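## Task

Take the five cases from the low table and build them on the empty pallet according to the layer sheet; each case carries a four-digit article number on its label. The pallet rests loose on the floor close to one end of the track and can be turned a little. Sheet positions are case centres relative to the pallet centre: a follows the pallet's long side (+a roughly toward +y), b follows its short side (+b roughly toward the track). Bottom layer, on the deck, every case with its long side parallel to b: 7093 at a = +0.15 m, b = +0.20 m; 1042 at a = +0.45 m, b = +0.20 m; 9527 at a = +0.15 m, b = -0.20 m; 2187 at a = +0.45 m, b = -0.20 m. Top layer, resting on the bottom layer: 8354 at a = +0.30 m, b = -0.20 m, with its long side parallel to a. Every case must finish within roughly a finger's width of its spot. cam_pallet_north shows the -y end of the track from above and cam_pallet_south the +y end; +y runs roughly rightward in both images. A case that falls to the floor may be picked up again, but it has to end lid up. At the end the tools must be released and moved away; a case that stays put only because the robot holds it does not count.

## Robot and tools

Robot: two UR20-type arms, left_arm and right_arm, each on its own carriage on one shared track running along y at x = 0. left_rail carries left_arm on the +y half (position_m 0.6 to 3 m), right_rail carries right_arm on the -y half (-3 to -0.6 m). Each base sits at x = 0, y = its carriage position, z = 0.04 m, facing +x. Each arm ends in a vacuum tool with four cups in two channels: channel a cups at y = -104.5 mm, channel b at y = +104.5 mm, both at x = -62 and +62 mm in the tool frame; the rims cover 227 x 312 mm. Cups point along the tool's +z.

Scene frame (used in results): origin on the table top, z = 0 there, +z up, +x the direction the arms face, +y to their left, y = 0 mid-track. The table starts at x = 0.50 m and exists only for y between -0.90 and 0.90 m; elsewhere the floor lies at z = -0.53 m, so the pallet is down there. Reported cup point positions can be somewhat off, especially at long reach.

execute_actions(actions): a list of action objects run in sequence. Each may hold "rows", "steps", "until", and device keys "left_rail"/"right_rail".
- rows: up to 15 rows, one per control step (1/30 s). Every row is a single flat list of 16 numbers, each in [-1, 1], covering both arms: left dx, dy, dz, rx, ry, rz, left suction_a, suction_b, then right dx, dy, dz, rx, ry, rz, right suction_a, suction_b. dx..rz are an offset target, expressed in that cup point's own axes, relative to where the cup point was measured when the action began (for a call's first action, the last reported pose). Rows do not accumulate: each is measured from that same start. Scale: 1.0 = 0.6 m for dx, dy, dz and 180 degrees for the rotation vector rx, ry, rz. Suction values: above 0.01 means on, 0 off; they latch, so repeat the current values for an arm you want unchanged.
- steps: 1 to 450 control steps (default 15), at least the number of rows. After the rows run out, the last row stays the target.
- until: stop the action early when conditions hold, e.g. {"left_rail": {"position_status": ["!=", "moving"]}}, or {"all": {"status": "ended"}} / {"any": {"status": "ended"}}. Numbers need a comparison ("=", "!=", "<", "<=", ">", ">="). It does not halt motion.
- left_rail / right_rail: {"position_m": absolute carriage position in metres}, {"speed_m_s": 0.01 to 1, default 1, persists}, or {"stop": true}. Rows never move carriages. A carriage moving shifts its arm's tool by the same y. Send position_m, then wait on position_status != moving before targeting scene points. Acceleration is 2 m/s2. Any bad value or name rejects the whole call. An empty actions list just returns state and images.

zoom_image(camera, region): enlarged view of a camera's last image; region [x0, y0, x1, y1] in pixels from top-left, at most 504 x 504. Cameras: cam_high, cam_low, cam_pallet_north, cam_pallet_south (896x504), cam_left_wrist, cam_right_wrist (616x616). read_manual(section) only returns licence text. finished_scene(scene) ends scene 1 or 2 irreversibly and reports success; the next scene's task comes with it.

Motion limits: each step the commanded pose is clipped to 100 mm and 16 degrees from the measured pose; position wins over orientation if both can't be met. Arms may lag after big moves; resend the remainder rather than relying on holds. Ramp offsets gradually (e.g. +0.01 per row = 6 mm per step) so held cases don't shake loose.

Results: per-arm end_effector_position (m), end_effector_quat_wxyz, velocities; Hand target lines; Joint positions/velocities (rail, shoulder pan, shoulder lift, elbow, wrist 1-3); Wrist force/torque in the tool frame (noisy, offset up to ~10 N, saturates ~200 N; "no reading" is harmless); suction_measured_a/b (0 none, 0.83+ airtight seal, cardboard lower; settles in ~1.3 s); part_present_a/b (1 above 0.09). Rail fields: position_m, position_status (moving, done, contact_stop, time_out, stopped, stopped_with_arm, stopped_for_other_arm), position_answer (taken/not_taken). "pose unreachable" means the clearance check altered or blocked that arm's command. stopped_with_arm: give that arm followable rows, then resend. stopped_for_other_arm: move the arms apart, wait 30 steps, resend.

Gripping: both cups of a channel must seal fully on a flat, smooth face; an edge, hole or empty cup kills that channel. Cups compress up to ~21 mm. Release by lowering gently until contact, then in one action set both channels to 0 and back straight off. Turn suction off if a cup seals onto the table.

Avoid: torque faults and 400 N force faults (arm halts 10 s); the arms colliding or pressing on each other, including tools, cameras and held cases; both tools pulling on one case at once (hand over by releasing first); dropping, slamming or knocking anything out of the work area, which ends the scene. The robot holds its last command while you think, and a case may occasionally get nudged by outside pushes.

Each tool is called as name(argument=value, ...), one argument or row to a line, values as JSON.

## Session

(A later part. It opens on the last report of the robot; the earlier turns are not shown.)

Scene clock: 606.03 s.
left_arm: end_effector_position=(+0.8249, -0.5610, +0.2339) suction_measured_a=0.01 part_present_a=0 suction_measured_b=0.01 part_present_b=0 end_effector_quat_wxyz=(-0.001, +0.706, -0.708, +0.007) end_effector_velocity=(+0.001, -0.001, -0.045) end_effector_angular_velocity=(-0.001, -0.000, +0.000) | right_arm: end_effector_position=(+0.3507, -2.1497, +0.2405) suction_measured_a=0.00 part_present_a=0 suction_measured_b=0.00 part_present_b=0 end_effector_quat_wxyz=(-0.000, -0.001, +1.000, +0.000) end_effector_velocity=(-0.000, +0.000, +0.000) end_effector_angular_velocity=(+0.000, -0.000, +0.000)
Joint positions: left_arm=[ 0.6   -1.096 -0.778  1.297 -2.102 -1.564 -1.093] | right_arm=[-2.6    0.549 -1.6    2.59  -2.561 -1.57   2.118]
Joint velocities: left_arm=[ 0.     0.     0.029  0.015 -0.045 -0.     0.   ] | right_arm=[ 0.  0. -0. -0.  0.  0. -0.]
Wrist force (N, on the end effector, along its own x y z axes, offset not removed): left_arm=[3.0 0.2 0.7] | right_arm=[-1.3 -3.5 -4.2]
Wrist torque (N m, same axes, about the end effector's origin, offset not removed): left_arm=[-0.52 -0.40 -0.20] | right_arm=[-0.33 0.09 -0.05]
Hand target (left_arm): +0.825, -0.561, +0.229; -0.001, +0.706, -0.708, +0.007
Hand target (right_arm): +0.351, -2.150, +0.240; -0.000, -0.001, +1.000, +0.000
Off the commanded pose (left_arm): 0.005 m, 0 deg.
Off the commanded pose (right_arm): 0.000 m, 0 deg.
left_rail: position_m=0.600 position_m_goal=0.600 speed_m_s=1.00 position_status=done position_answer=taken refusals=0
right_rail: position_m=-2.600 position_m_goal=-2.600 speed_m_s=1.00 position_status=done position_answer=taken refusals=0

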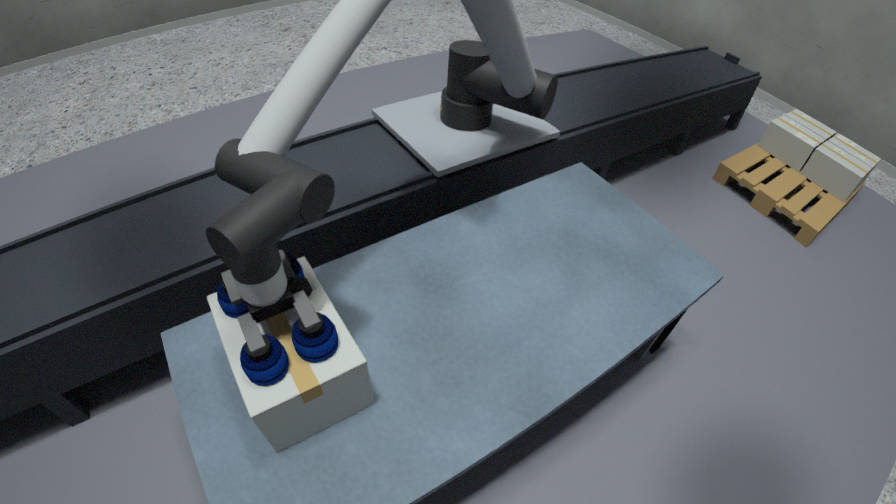

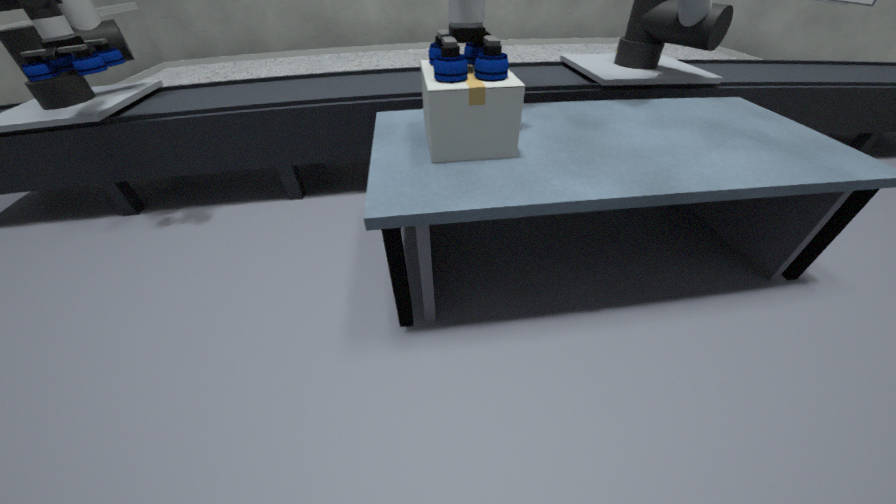

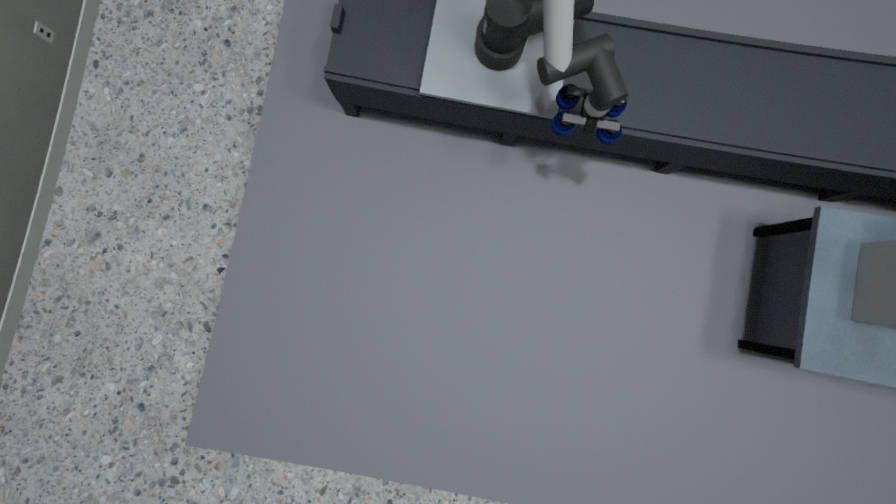

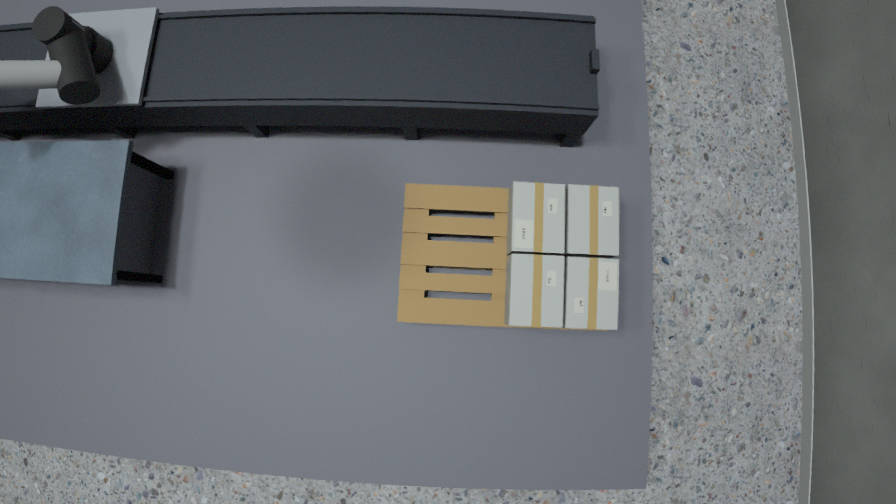

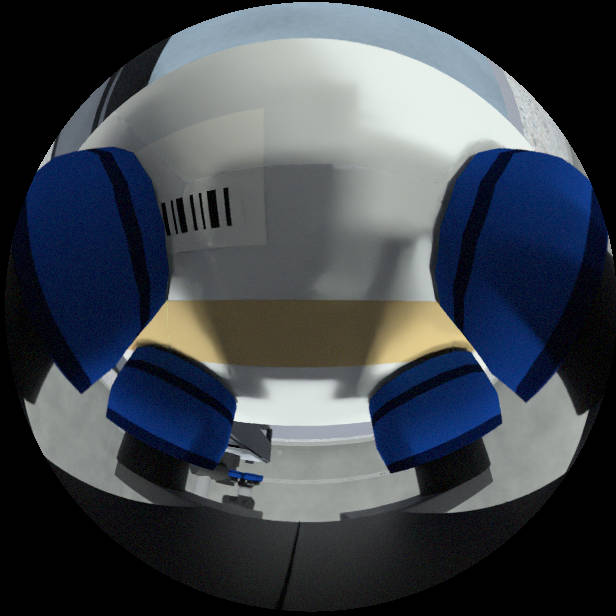

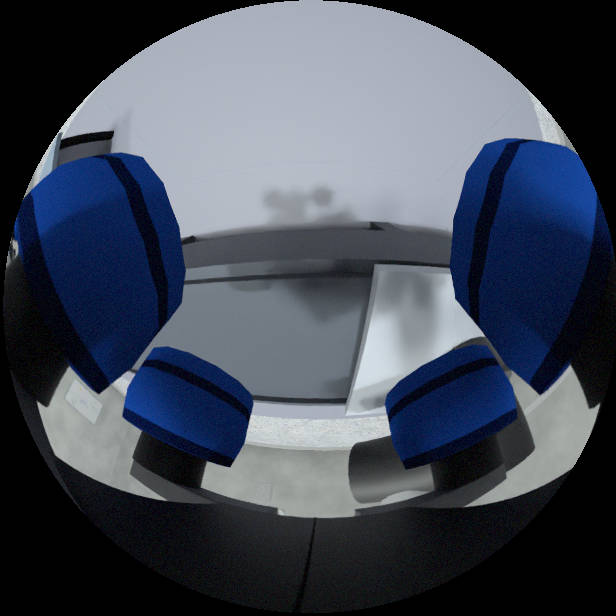

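execute_actions(
  actions=[],
)

Scene clock: 607.57 s.
left_arm: end_effector_position=(+0.8251, -0.5612, +0.2287) suction_measured_a=0.94 part_present_a=1 suction_measured_b=0.94 part_present_b=1 end_effector_quat_wxyz=(-0.001, +0.706, -0.708, +0.007) end_effector_velocity=(-0.000, +0.000, -0.000) end_effector_angular_velocity=(+0.000, -0.000, -0.000) | right_arm: end_effector_position=(+0.3507, -2.1497, +0.2405) suction_measured_a=0.00 part_present_a=0 suction_measured_b=0.00 part_present_b=0 end_effector_quat_wxyz=(-0.000, -0.001, +1.000, +0.000) end_effector_velocity=(-0.000, -0.000, +0.000) end_effector_angular_velocity=(+0.000, -0.000, -0.000)
Joint positions: left_arm=[ 0.6   -1.096 -0.775  1.299 -2.108 -1.564 -1.093] | right_arm=[-2.6    0.549 -1.6    2.59  -2.561 -1.57   2.118]
Joint velocities: left_arm=[ 0. -0.  0.  0.  0.  0.  0.] | right_arm=[ 0. -0. -0.  0. -0. -0.  0.]
Wrist force (N, on the end effector, along its own x y z axes, offset not removed): left_arm=[2.6 -1.0 -58.1] | right_arm=[-4.3 -1.2 -2.5]
Wrist torque (N m, same axes, about the end effector's origin, offset not removed): left_arm=[-2.42 0.19 -0.07] | right_arm=[-0.14 0.49 0.00]
Hand target (left_arm): +0.825, -0.561, +0.229; -0.001, +0.706, -0.708, +0.007
Hand target (right_arm): +0.351, -2.150, +0.240; -0.000, -0.001, +1.000, +0.000
Off the commanded pose (left_arm): 0.000 m, 0 deg.
Off the commanded pose (right_arm): 0.000 m, 0 deg.
left_rail: position_m=0.600 position_m_goal=0.600 speed_m_s=1.00 position_status=done position_answer=taken refusals=0
right_rail: position_m=-2.600 position_m_goal=-2.600 speed_m_s=1.00 position_status=done position_answer=taken refusals=0

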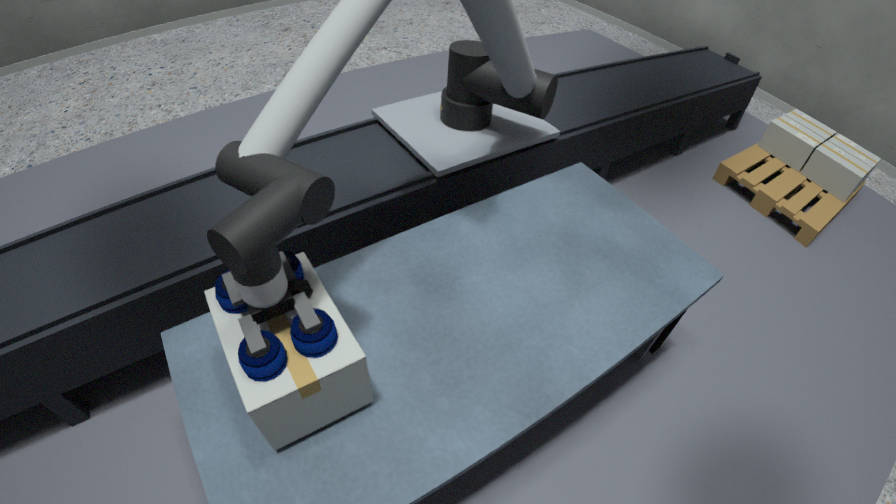

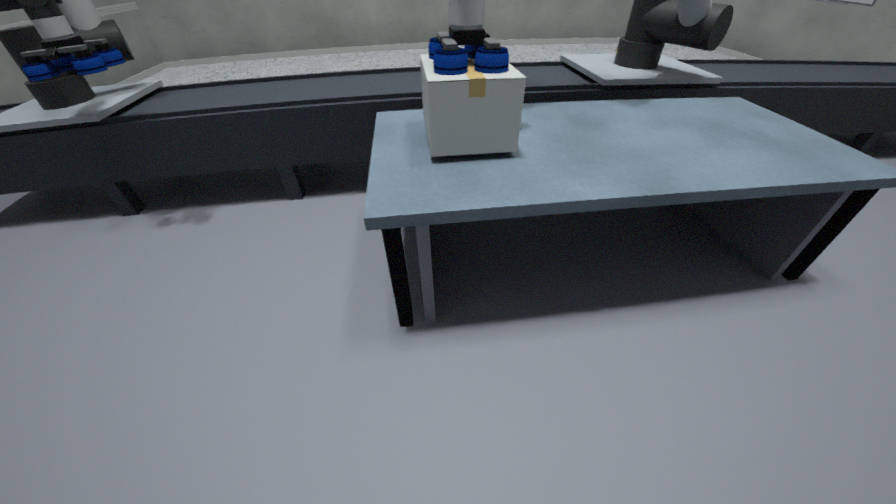

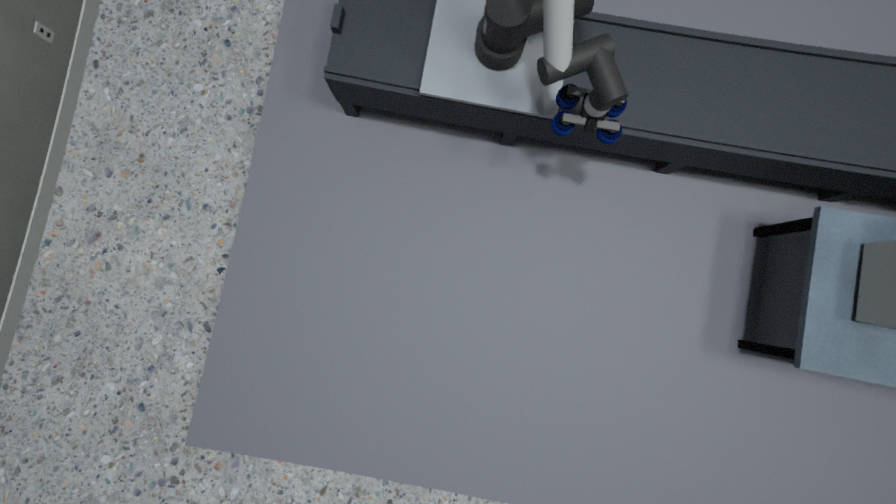

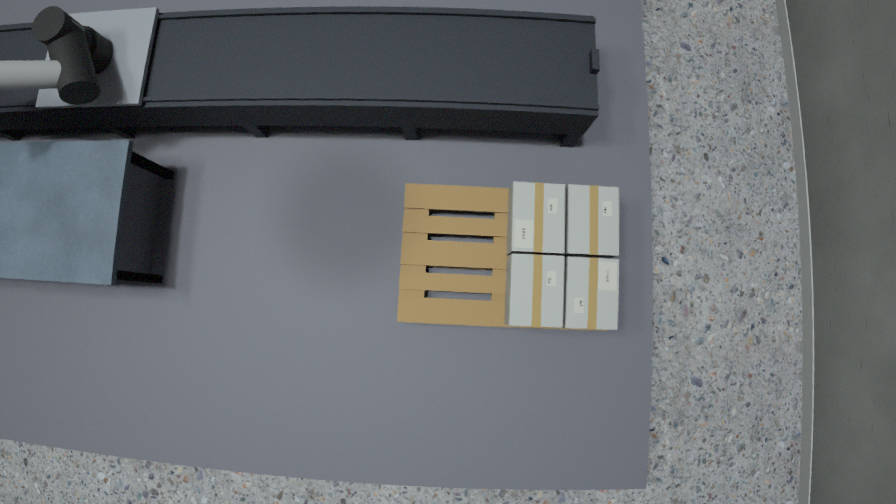

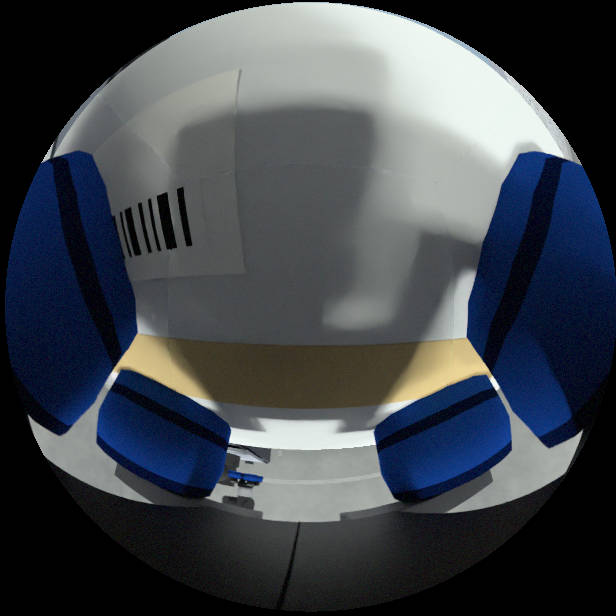

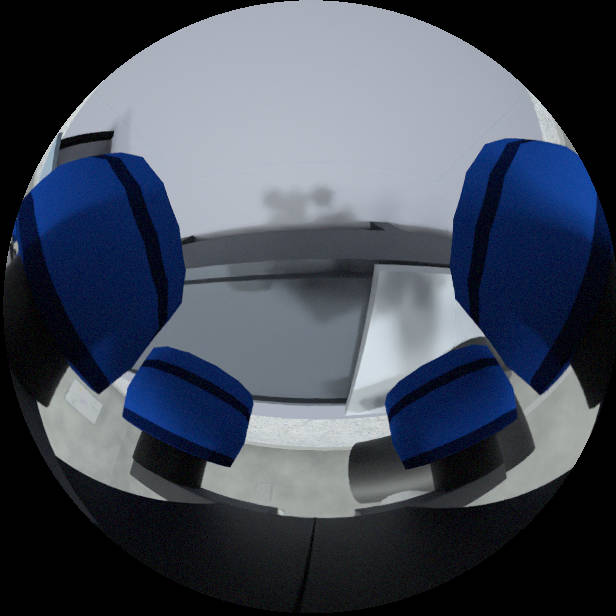

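execute_actions(
  actions=[
    {"rows":[[0,0,-0.008,0,0,0,1,1,0,0,0,0,0,0,0,0],[0,0,-0.02,0,0,0,1,1,0,0,0,0,0,0,0,0],[0,0,-0.035,0,0,0,1,1,0,0,0,0,0,0,0,0],[0,0,-0.05,0,0,0,1,1,0,0,0,0,0,0,0,0],[0,0,-0.07,0,0,0,1,1,0,0,0,0,0,0,0,0],[0,0,-0.09,0,0,0,1,1,0,0,0,0,0,0,0,0]],"steps":7},
    {"left_rail":{"position_m":3.0},"steps":1},
  ],
)

Scene clock: 611.53 s.
left_arm: end_effector_position=(+0.8248, -0.5610, +0.2568) suction_measured_a=0.94 part_present_a=1 suction_measured_b=0.94 part_present_b=1 end_effector_quat_wxyz=(-0.001, +0.706, -0.708, +0.007) end_effector_velocity=(+0.000, -0.002, +0.213) end_effector_angular_velocity=(-0.016, -0.009, +0.000) | right_arm: end_effector_position=(+0.3507, -2.1497, +0.2405) suction_measured_a=0.00 part_present_a=0 suction_measured_b=0.00 part_present_b=0 end_effector_quat_wxyz=(-0.000, -0.001, +1.000, +0.000) end_effector_velocity=(+0.000, -0.000, -0.000) end_effector_angular_velocity=(-0.000, +0.000, -0.000)
Joint positions: left_arm=[ 0.6   -1.096 -0.792  1.288 -2.08  -1.564 -1.093] | right_arm=[-2.6    0.549 -1.6    2.59  -2.561 -1.57   2.118]
Joint velocities: left_arm=[ 0.    -0.001 -0.124 -0.086  0.192  0.001 -0.001] | right_arm=[ 0. -0.  0. -0.  0.  0. -0.]
Wrist force (N, on the end effector, along its own x y z axes, offset not removed): left_arm=[0.9 4.7 -56.0] | right_arm=[-1.3 -4.7 -1.6]
Wrist torque (N m, same axes, about the end effector's origin, offset not removed): left_arm=[-2.06 0.18 -0.09] | right_arm=[-0.55 0.09 -0.01]
Hand target (left_arm): +0.824, -0.558, +0.282; -0.001, +0.706, -0.708, +0.007
Hand target (right_arm): +0.351, -2.150, +0.240; -0.000, -0.001, +1.000, +0.000
Off the commanded pose (left_arm): 0.026 m, 0 deg.
Off the commanded pose (right_arm): 0.000 m, 0 deg.
left_rail: position_m=0.600 position_m_goal=3.000 speed_m_s=1.00 position_status=moving position_answer=taken refusals=0
right_rail: position_m=-2.600 position_m_goal=-2.600 speed_m_s=1.00 position_status=done position_answer=taken refusals=0

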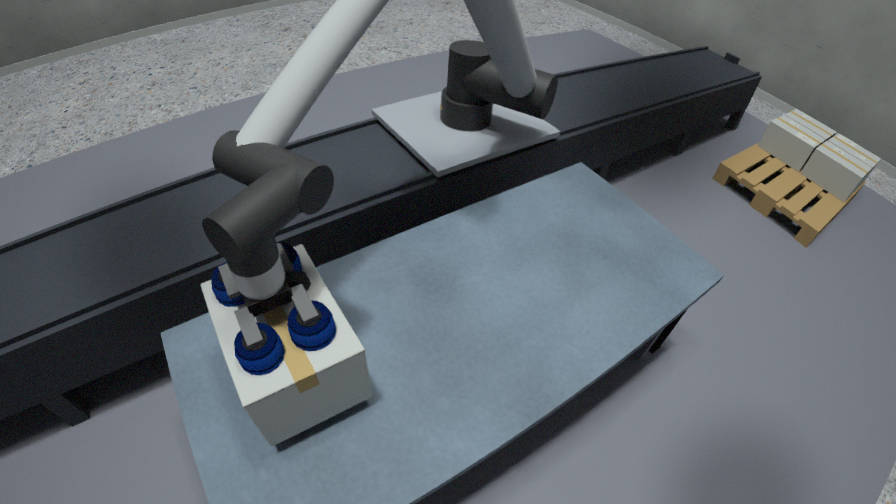

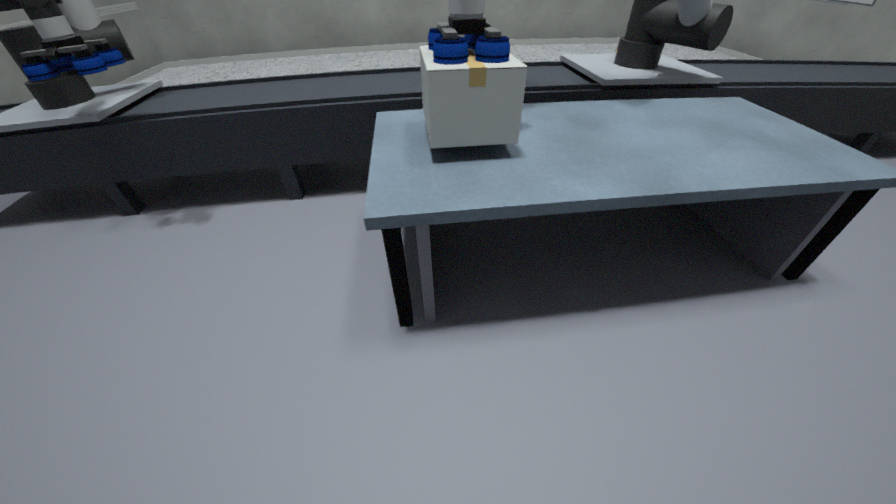

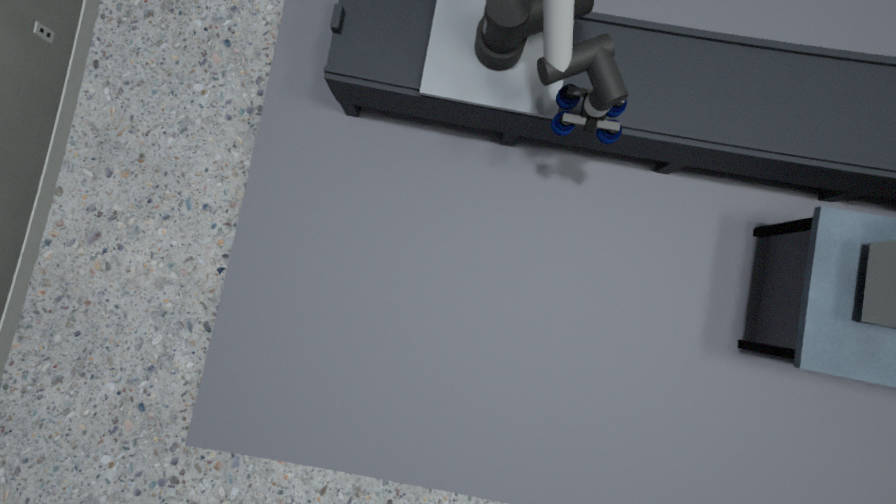

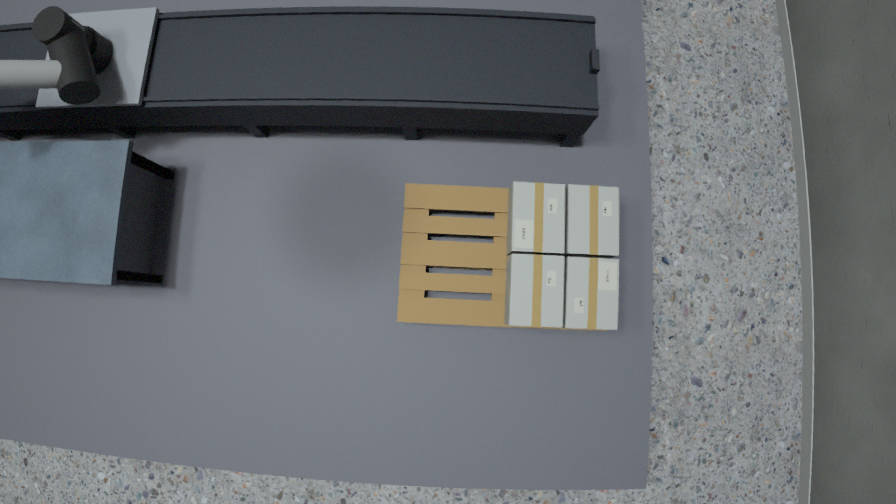

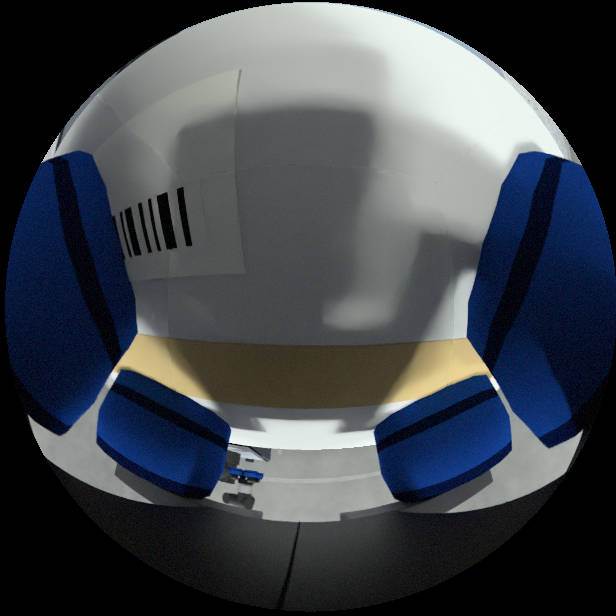

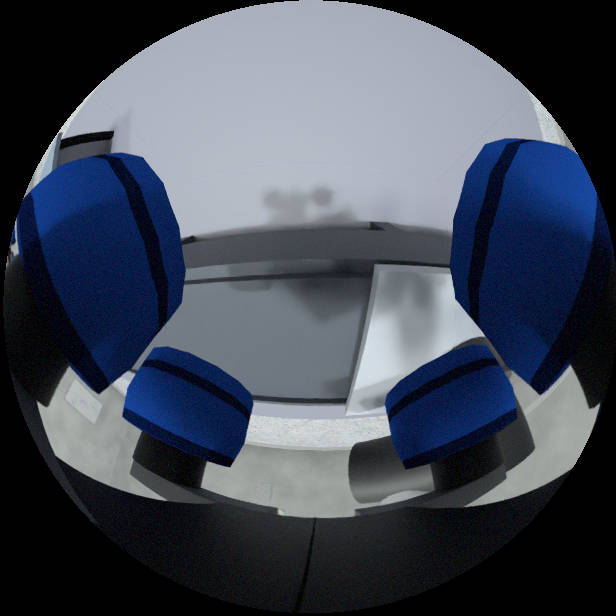

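execute_actions(
  actions=[],
)

Scene clock: 621.67 s.
left_arm: end_effector_position=(+0.8244, +1.8395, +0.2825) suction_measured_a=0.94 part_present_a=1 suction_measured_b=0.94 part_present_b=1 end_effector_quat_wxyz=(-0.001, +0.706, -0.708, +0.007) end_effector_velocity=(+0.000, +0.000, -0.000) end_effector_angular_velocity=(+0.000, +0.000, +0.000) | right_arm: end_effector_position=(+0.3507, -2.1497, +0.2405) suction_measured_a=0.00 part_present_a=0 suction_measured_b=0.00 part_present_b=0 end_effector_quat_wxyz=(-0.000, -0.001, +1.000, +0.000) end_effector_velocity=(+0.000, -0.000, -0.000) end_effector_angular_velocity=(-0.000, +0.000, +0.000)
Joint positions: left_arm=[ 3.    -1.096 -0.807  1.277 -2.055 -1.564 -1.093] | right_arm=[-2.6    0.549 -1.6    2.59  -2.561 -1.57   2.118]
Joint velocities: left_arm=[ 0.  0.  0.  0.  0.  0. -0.] | right_arm=[ 0. -0.  0. -0.  0. -0. -0.]
Wrist force (N, on the end effector, along its own x y z axes, offset not removed): left_arm=[-1.1 -1.7 -54.2] | right_arm=[-3.3 -2.3 1.4]
Wrist torque (N m, same axes, about the end effector's origin, offset not removed): left_arm=[-2.63 0.82 -0.08] | right_arm=[-0.14 0.48 -0.02]
Hand target (left_arm): +0.824, +1.840, +0.282; -0.001, +0.706, -0.708, +0.007
Hand target (right_arm): +0.351, -2.150, +0.240; -0.000, -0.001, +1.000, +0.000
Off the commanded pose (left_arm): 0.000 m, 0 deg.
Off the commanded pose (right_arm): 0.000 m, 0 deg.
left_rail: position_m=3.000 position_m_goal=3.000 speed_m_s=1.00 position_status=done position_answer=taken refusals=0
right_rail: position_m=-2.600 position_m_goal=-2.600 speed_m_s=1.00 position_status=done position_answer=taken refusals=0

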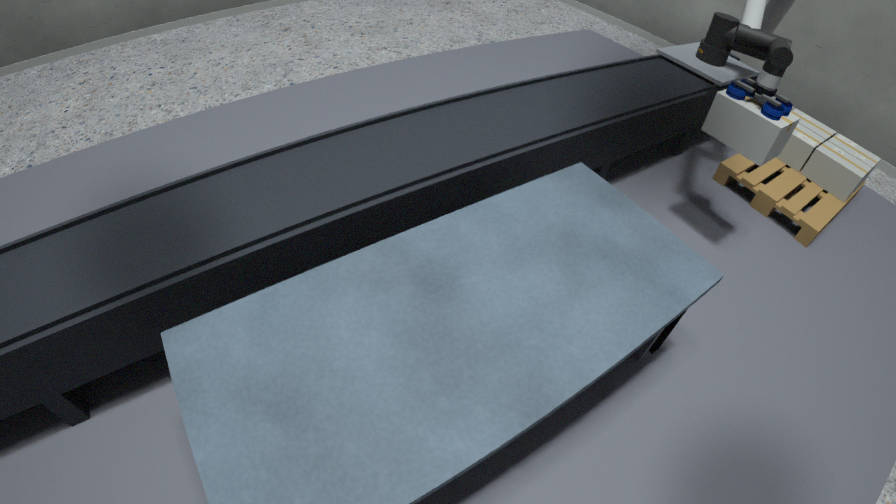

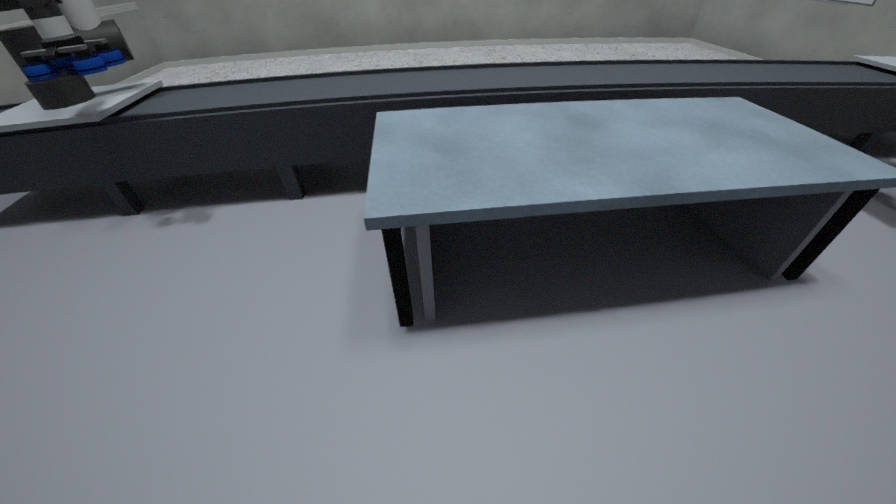

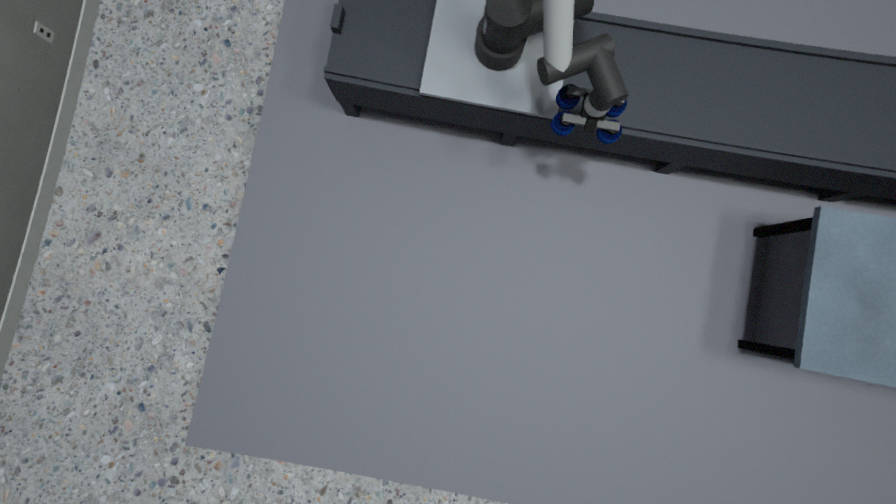

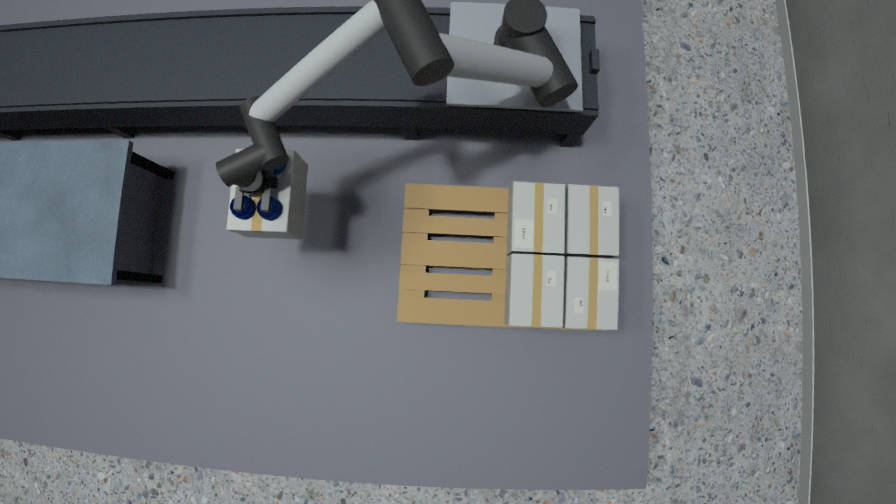

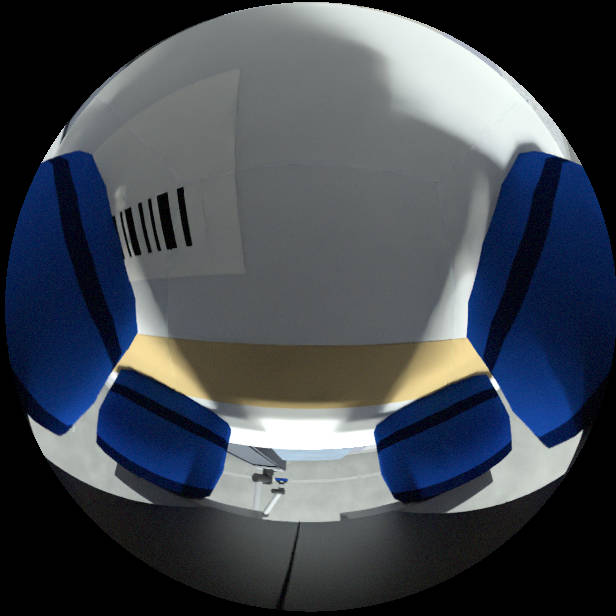

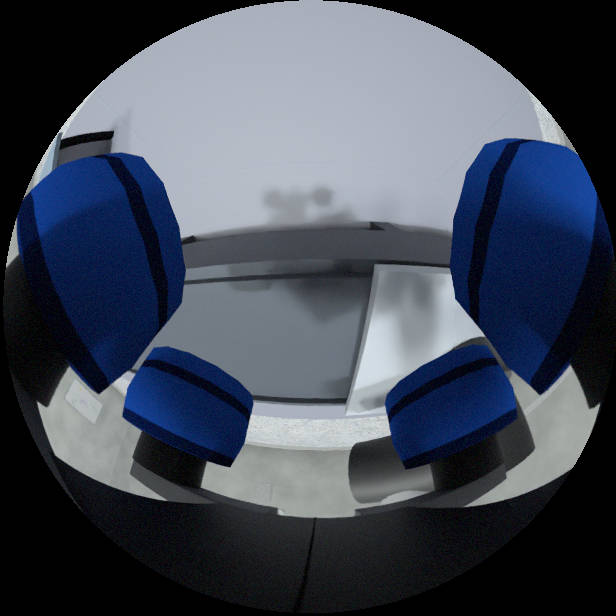

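execute_actions(
  actions=[
    {"rows":[[-0.015,-0.004,0.002,0,0,-0.005,1,1,0,0,0,0,0,0,0,0],[-0.035,-0.009,0.004,0,0,-0.012,1,1,0,0,0,0,0,0,0,0],[-0.06,-0.016,0.008,0,0,-0.022,1,1,0,0,0,0,0,0,0,0],[-0.09,-0.024,0.012,0,0,-0.035,1,1,0,0,0,0,0,0,0,0],[-0.125,-0.034,0.016,0,0,-0.05,1,1,0,0,0,0,0,0,0,0],[-0.165,-0.045,0.021,0,0,-0.07,1,1,0,0,0,0,0,0,0,0],[-0.21,-0.057,0.027,0,0,-0.095,1,1,0,0,0,0,0,0,0,0],[-1.0,-0.27,0.128,0,0,-0.4982,1,1,0,0,0,0,0,0,0,0]],"steps":42},
  ],
)

Scene clock: 626.07 s.
left_arm: end_effector_position=(+0.9782, +2.3987, +0.2061) suction_measured_a=0.94 part_present_a=1 suction_measured_b=0.94 part_present_b=1 end_effector_quat_wxyz=(+0.003, +0.999, -0.039, +0.001) end_effector_velocity=(+0.083, +0.317, -0.037) end_effector_angular_velocity=(-0.016, -0.053, +0.572) | right_arm: end_effector_position=(+0.3507, -2.1497, +0.2405) suction_measured_a=0.00 part_present_a=0 suction_measured_b=0.00 part_present_b=0 end_effector_quat_wxyz=(-0.000, -0.001, +1.000, +0.000) end_effector_velocity=(-0.000, +0.000, +0.000) end_effector_angular_velocity=(+0.000, +0.000, +0.000)
Joint positions: left_arm=[ 3.    -0.726 -1.015  1.801 -2.361 -1.574 -2.218] | right_arm=[-2.6    0.549 -1.6    2.59  -2.561 -1.57   2.118]
Joint velocities: left_arm=[ 0.     0.252 -0.057  0.195 -0.189  0.025 -0.321] | right_arm=[ 0.  0. -0.  0.  0.  0.  0.]
Wrist force (N, on the end effector, along its own x y z axes, offset not removed): left_arm=[5.5 -24.6 -56.5] | right_arm=[-3.8 -3.1 -2.3]
Wrist torque (N m, same axes, about the end effector's origin, offset not removed): left_arm=[-1.84 0.25 -0.47] | right_arm=[-0.34 0.52 -0.13]
Hand target (left_arm): +0.989, +2.437, +0.202; +0.004, +1.000, -0.005, +0.005
Hand target (right_arm): +0.351, -2.150, +0.240; -0.000, -0.001, +1.000, +0.000
Off the commanded pose (left_arm): 0.041 m, 4 deg.
Off the commanded pose (right_arm): 0.000 m, 0 deg.
left_rail: position_m=3.000 position_m_goal=3.000 speed_m_s=1.00 position_status=done position_answer=taken refusals=0
right_rail: position_m=-2.600 position_m_goal=-2.600 speed_m_s=1.00 position_status=done position_answer=taken refusals=0

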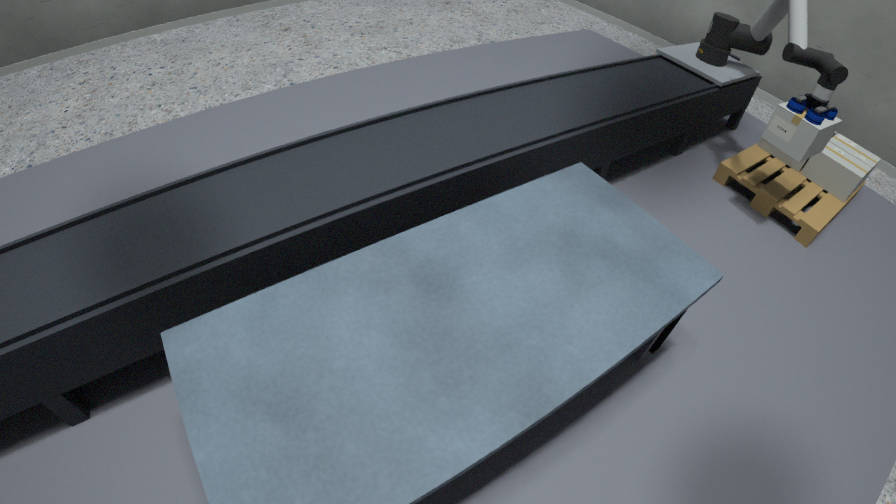

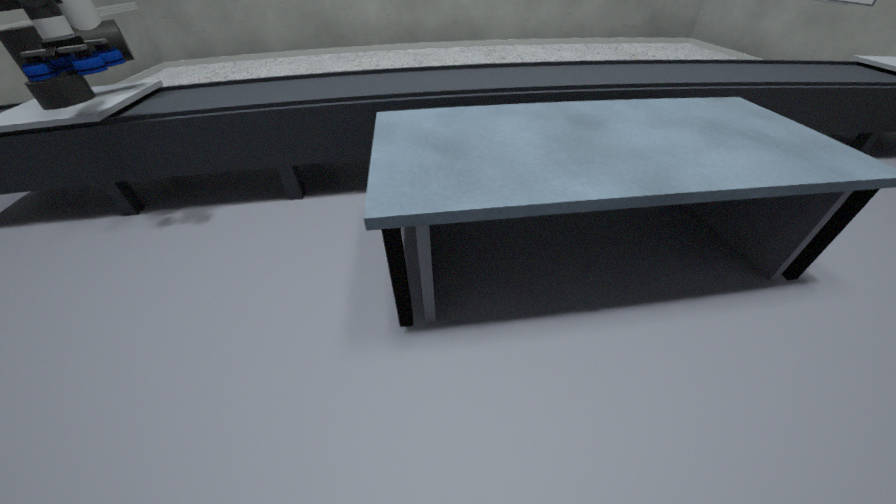

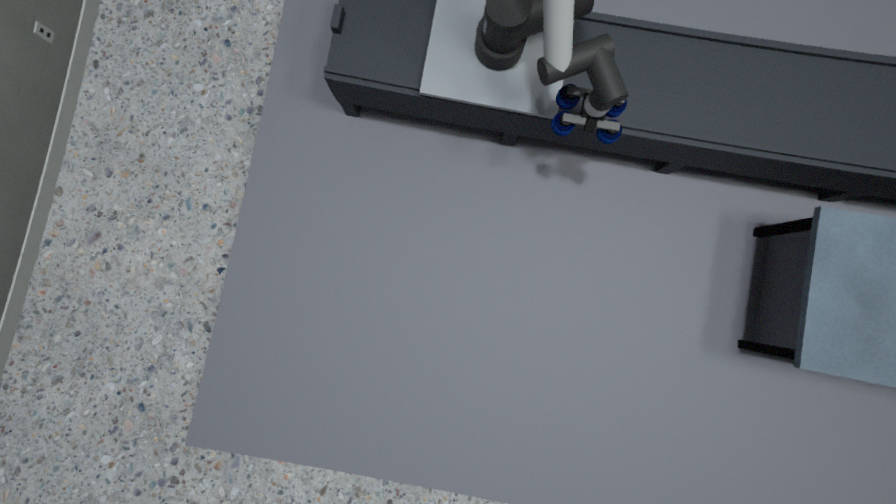

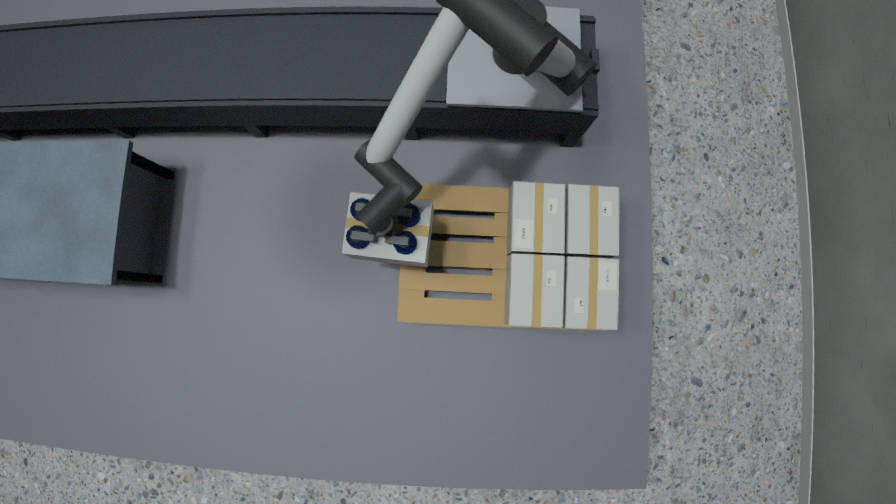

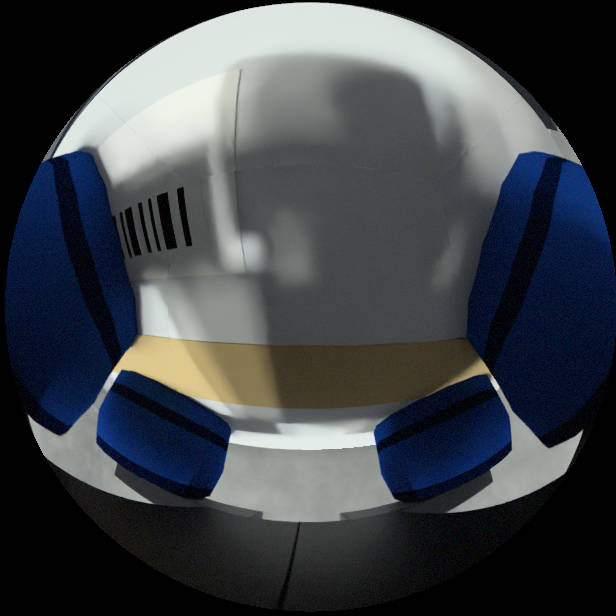

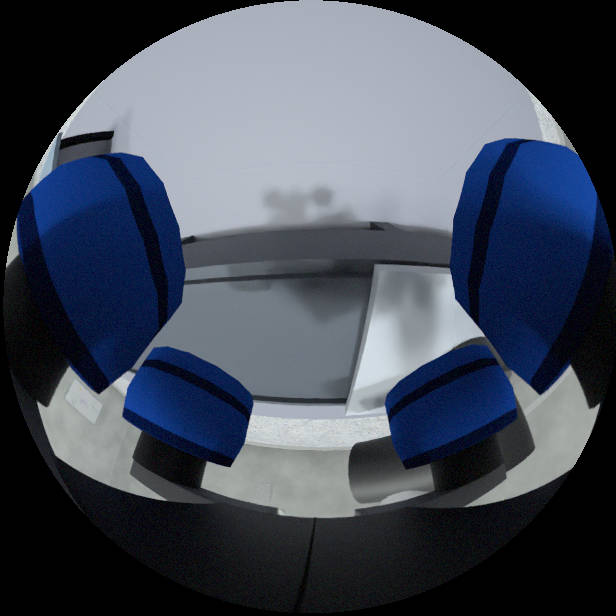

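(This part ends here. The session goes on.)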